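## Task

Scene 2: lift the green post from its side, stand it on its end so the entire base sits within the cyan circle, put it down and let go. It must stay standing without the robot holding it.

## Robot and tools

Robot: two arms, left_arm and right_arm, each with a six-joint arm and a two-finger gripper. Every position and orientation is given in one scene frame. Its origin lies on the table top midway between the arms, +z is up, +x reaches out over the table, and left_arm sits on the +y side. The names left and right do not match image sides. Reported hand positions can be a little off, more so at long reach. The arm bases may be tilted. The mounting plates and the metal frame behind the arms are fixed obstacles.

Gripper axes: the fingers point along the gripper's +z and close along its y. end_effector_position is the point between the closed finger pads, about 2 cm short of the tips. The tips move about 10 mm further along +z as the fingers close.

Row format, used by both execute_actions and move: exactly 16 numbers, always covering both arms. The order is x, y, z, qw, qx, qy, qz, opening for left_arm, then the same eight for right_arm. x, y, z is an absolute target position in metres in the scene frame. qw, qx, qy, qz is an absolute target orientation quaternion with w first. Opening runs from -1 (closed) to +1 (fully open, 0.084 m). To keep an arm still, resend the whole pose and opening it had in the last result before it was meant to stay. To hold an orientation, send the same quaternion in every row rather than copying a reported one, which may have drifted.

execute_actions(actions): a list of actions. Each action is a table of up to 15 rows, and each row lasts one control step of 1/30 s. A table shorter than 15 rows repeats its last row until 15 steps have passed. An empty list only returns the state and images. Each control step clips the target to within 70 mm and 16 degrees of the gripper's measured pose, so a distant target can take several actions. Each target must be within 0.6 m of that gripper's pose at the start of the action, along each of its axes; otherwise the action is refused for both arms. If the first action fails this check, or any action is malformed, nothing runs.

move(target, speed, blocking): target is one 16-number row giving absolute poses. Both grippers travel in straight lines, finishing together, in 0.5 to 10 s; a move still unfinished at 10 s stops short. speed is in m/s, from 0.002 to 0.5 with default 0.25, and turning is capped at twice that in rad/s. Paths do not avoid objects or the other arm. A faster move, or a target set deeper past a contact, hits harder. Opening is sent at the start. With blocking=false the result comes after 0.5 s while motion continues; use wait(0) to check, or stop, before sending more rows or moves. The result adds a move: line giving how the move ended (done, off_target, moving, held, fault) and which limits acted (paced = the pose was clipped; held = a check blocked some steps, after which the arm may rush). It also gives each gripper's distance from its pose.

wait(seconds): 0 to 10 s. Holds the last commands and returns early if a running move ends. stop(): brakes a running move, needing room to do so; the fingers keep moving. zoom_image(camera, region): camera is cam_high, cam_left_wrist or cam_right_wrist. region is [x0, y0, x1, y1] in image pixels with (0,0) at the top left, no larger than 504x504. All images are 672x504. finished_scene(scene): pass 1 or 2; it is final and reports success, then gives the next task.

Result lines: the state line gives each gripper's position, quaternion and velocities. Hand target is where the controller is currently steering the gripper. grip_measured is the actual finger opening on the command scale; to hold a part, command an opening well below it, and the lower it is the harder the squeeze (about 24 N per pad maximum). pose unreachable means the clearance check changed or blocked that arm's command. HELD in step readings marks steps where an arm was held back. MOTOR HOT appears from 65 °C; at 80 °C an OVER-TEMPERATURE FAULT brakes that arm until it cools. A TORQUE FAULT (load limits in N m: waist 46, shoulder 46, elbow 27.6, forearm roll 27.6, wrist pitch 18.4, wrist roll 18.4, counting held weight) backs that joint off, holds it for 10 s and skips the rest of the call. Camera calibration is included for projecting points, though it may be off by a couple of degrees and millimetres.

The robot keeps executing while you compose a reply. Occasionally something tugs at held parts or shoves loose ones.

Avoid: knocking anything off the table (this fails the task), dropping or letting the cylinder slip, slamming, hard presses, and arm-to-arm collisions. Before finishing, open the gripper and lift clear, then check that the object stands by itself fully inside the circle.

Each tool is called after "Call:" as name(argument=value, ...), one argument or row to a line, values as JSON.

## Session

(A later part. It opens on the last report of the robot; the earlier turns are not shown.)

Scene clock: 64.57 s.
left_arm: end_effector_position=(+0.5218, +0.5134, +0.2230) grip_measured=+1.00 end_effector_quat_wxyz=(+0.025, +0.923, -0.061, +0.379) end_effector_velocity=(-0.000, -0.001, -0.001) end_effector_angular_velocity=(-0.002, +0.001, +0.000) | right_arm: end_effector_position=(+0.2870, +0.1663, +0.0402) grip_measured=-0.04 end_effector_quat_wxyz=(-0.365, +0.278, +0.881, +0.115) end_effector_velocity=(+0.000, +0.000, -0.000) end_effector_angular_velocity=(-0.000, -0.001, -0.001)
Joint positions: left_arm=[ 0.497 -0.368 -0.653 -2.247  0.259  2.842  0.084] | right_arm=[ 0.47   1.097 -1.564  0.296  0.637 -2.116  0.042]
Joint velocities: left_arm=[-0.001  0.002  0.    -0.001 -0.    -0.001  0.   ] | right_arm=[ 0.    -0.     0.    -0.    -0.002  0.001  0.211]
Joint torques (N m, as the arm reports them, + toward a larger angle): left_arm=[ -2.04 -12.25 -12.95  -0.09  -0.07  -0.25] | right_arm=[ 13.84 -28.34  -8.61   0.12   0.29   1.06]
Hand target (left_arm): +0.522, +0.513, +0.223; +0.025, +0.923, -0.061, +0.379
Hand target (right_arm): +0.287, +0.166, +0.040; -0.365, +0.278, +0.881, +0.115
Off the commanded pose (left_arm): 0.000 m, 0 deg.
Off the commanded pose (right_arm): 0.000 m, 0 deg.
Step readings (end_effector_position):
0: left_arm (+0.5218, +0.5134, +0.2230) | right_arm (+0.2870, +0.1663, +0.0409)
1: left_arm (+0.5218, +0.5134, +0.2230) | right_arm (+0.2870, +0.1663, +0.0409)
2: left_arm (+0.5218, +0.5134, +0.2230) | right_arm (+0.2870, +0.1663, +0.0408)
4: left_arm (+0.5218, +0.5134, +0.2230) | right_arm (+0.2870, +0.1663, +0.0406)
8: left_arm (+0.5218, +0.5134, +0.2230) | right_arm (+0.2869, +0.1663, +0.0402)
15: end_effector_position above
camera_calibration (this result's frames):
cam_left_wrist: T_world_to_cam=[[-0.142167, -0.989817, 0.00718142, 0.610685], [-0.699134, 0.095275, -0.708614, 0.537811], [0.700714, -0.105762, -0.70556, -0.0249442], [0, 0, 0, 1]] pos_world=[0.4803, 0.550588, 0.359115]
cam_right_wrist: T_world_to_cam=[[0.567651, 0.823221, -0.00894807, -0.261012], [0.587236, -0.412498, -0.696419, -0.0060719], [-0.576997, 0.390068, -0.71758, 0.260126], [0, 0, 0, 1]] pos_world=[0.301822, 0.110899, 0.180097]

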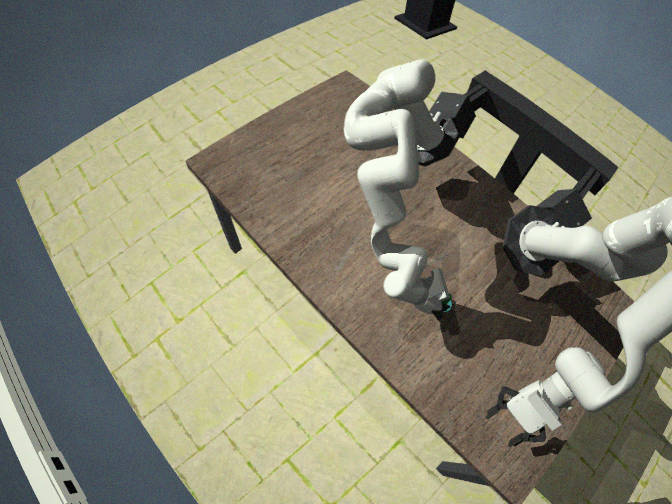

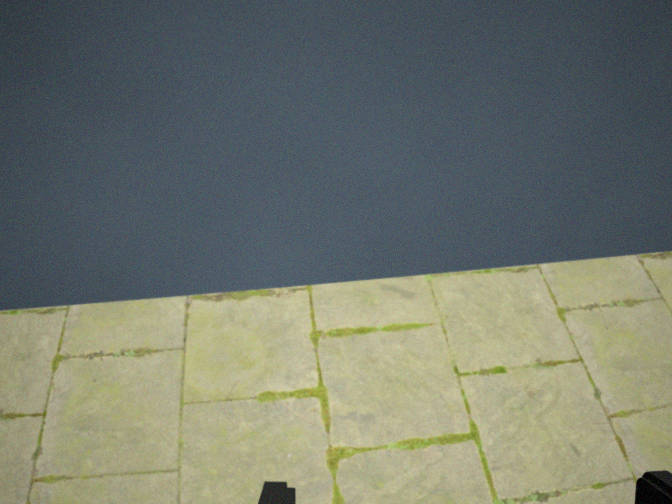

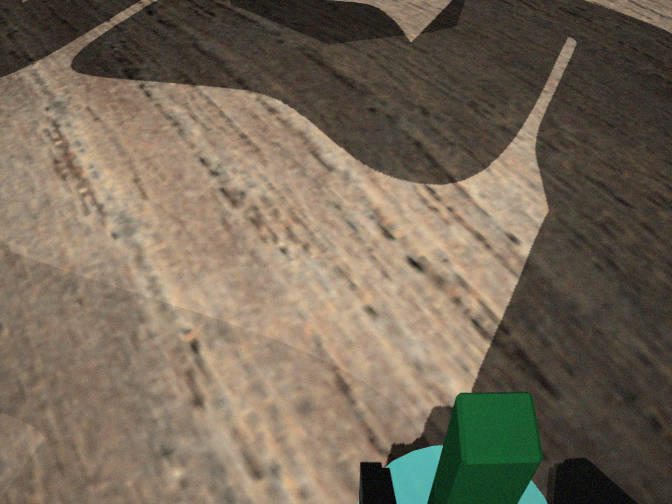

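The post is released and still standing. I'll back the gripper away to check its position.

Call:
move(
  target=[0.5218, 0.5134, 0.2230, 0.025, 0.923, -0.061, 0.379, 1, 0.36, 0.115, 0.11, -0.3650, 0.2778, 0.8811, 0.1151, 1],
  speed=0.25,
)

Scene clock: 68.27 s.
left_arm: end_effector_position=(+0.5218, +0.5134, +0.2230) grip_measured=+1.00 end_effector_quat_wxyz=(+0.025, +0.923, -0.061, +0.379) end_effector_velocity=(+0.000, -0.000, +0.000) end_effector_angular_velocity=(+0.000, -0.002, -0.000) | right_arm: end_effector_position=(+0.3592, +0.1151, +0.1097) grip_measured=+1.00 end_effector_quat_wxyz=(-0.365, +0.277, +0.881, +0.115) end_effector_velocity=(+0.005, -0.001, +0.004) end_effector_angular_velocity=(+0.002, -0.004, -0.005)
Joint positions: left_arm=[ 0.497 -0.368 -0.653 -2.247  0.259  2.842  0.084] | right_arm=[ 0.405  0.871 -1.523  0.224  0.826 -2.095  0.084]
Joint velocities: left_arm=[-0.    -0.001 -0.    -0.     0.001  0.001  0.   ] | right_arm=[-0.002 -0.009 -0.003 -0.001  0.005  0.001 -0.   ]
Joint torques (N m, as the arm reports them, + toward a larger angle): left_arm=[ -2.09 -12.17 -12.95  -0.15   0.    -0.25] | right_arm=[ 13.22 -28.74  -9.8    0.55   0.2    1.01]
Hand target (left_arm): +0.522, +0.513, +0.223; +0.025, +0.923, -0.061, +0.379
Hand target (right_arm): +0.360, +0.115, +0.110; -0.365, +0.278, +0.881, +0.115
Off the commanded pose (left_arm): 0.000 m, 0 deg.
Off the commanded pose (right_arm): 0.001 m, 0 deg.
move: done
camera_calibration (this result's frames):
cam_left_wrist: T_world_to_cam=[[-0.142167, -0.989817, 0.00718131, 0.610685], [-0.699134, 0.0952751, -0.708614, 0.537811], [0.700714, -0.105762, -0.70556, -0.0249442], [0, 0, 0, 1]] pos_world=[0.4803, 0.550588, 0.359115]
cam_right_wrist: T_world_to_cam=[[0.566857, 0.823761, -0.0095435, -0.258949], [0.587063, -0.41205, -0.69683, -0.0211663], [-0.577954, 0.3894, -0.717173, 0.372011], [0, 0, 0, 1]] pos_world=[0.374218, 0.0597297, 0.249575]

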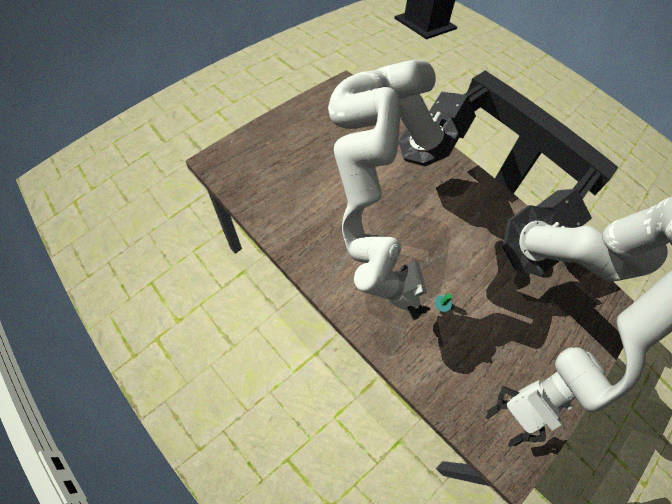

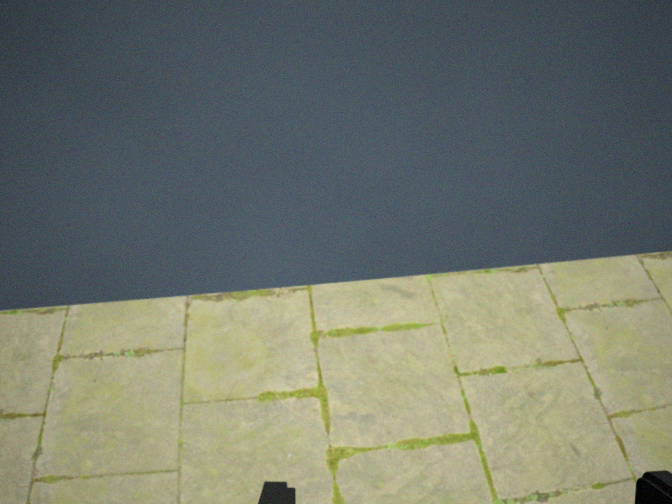

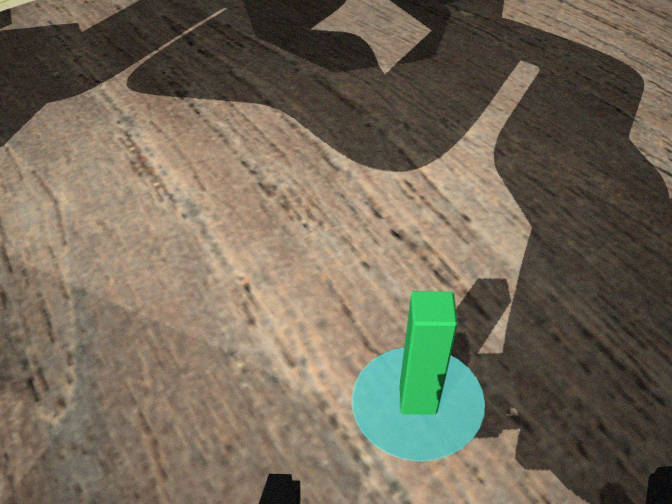

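The post is standing upright in the middle of the circle.

Call:
finished_scene(
  scene=2,
)

The scene is finished: the task was done.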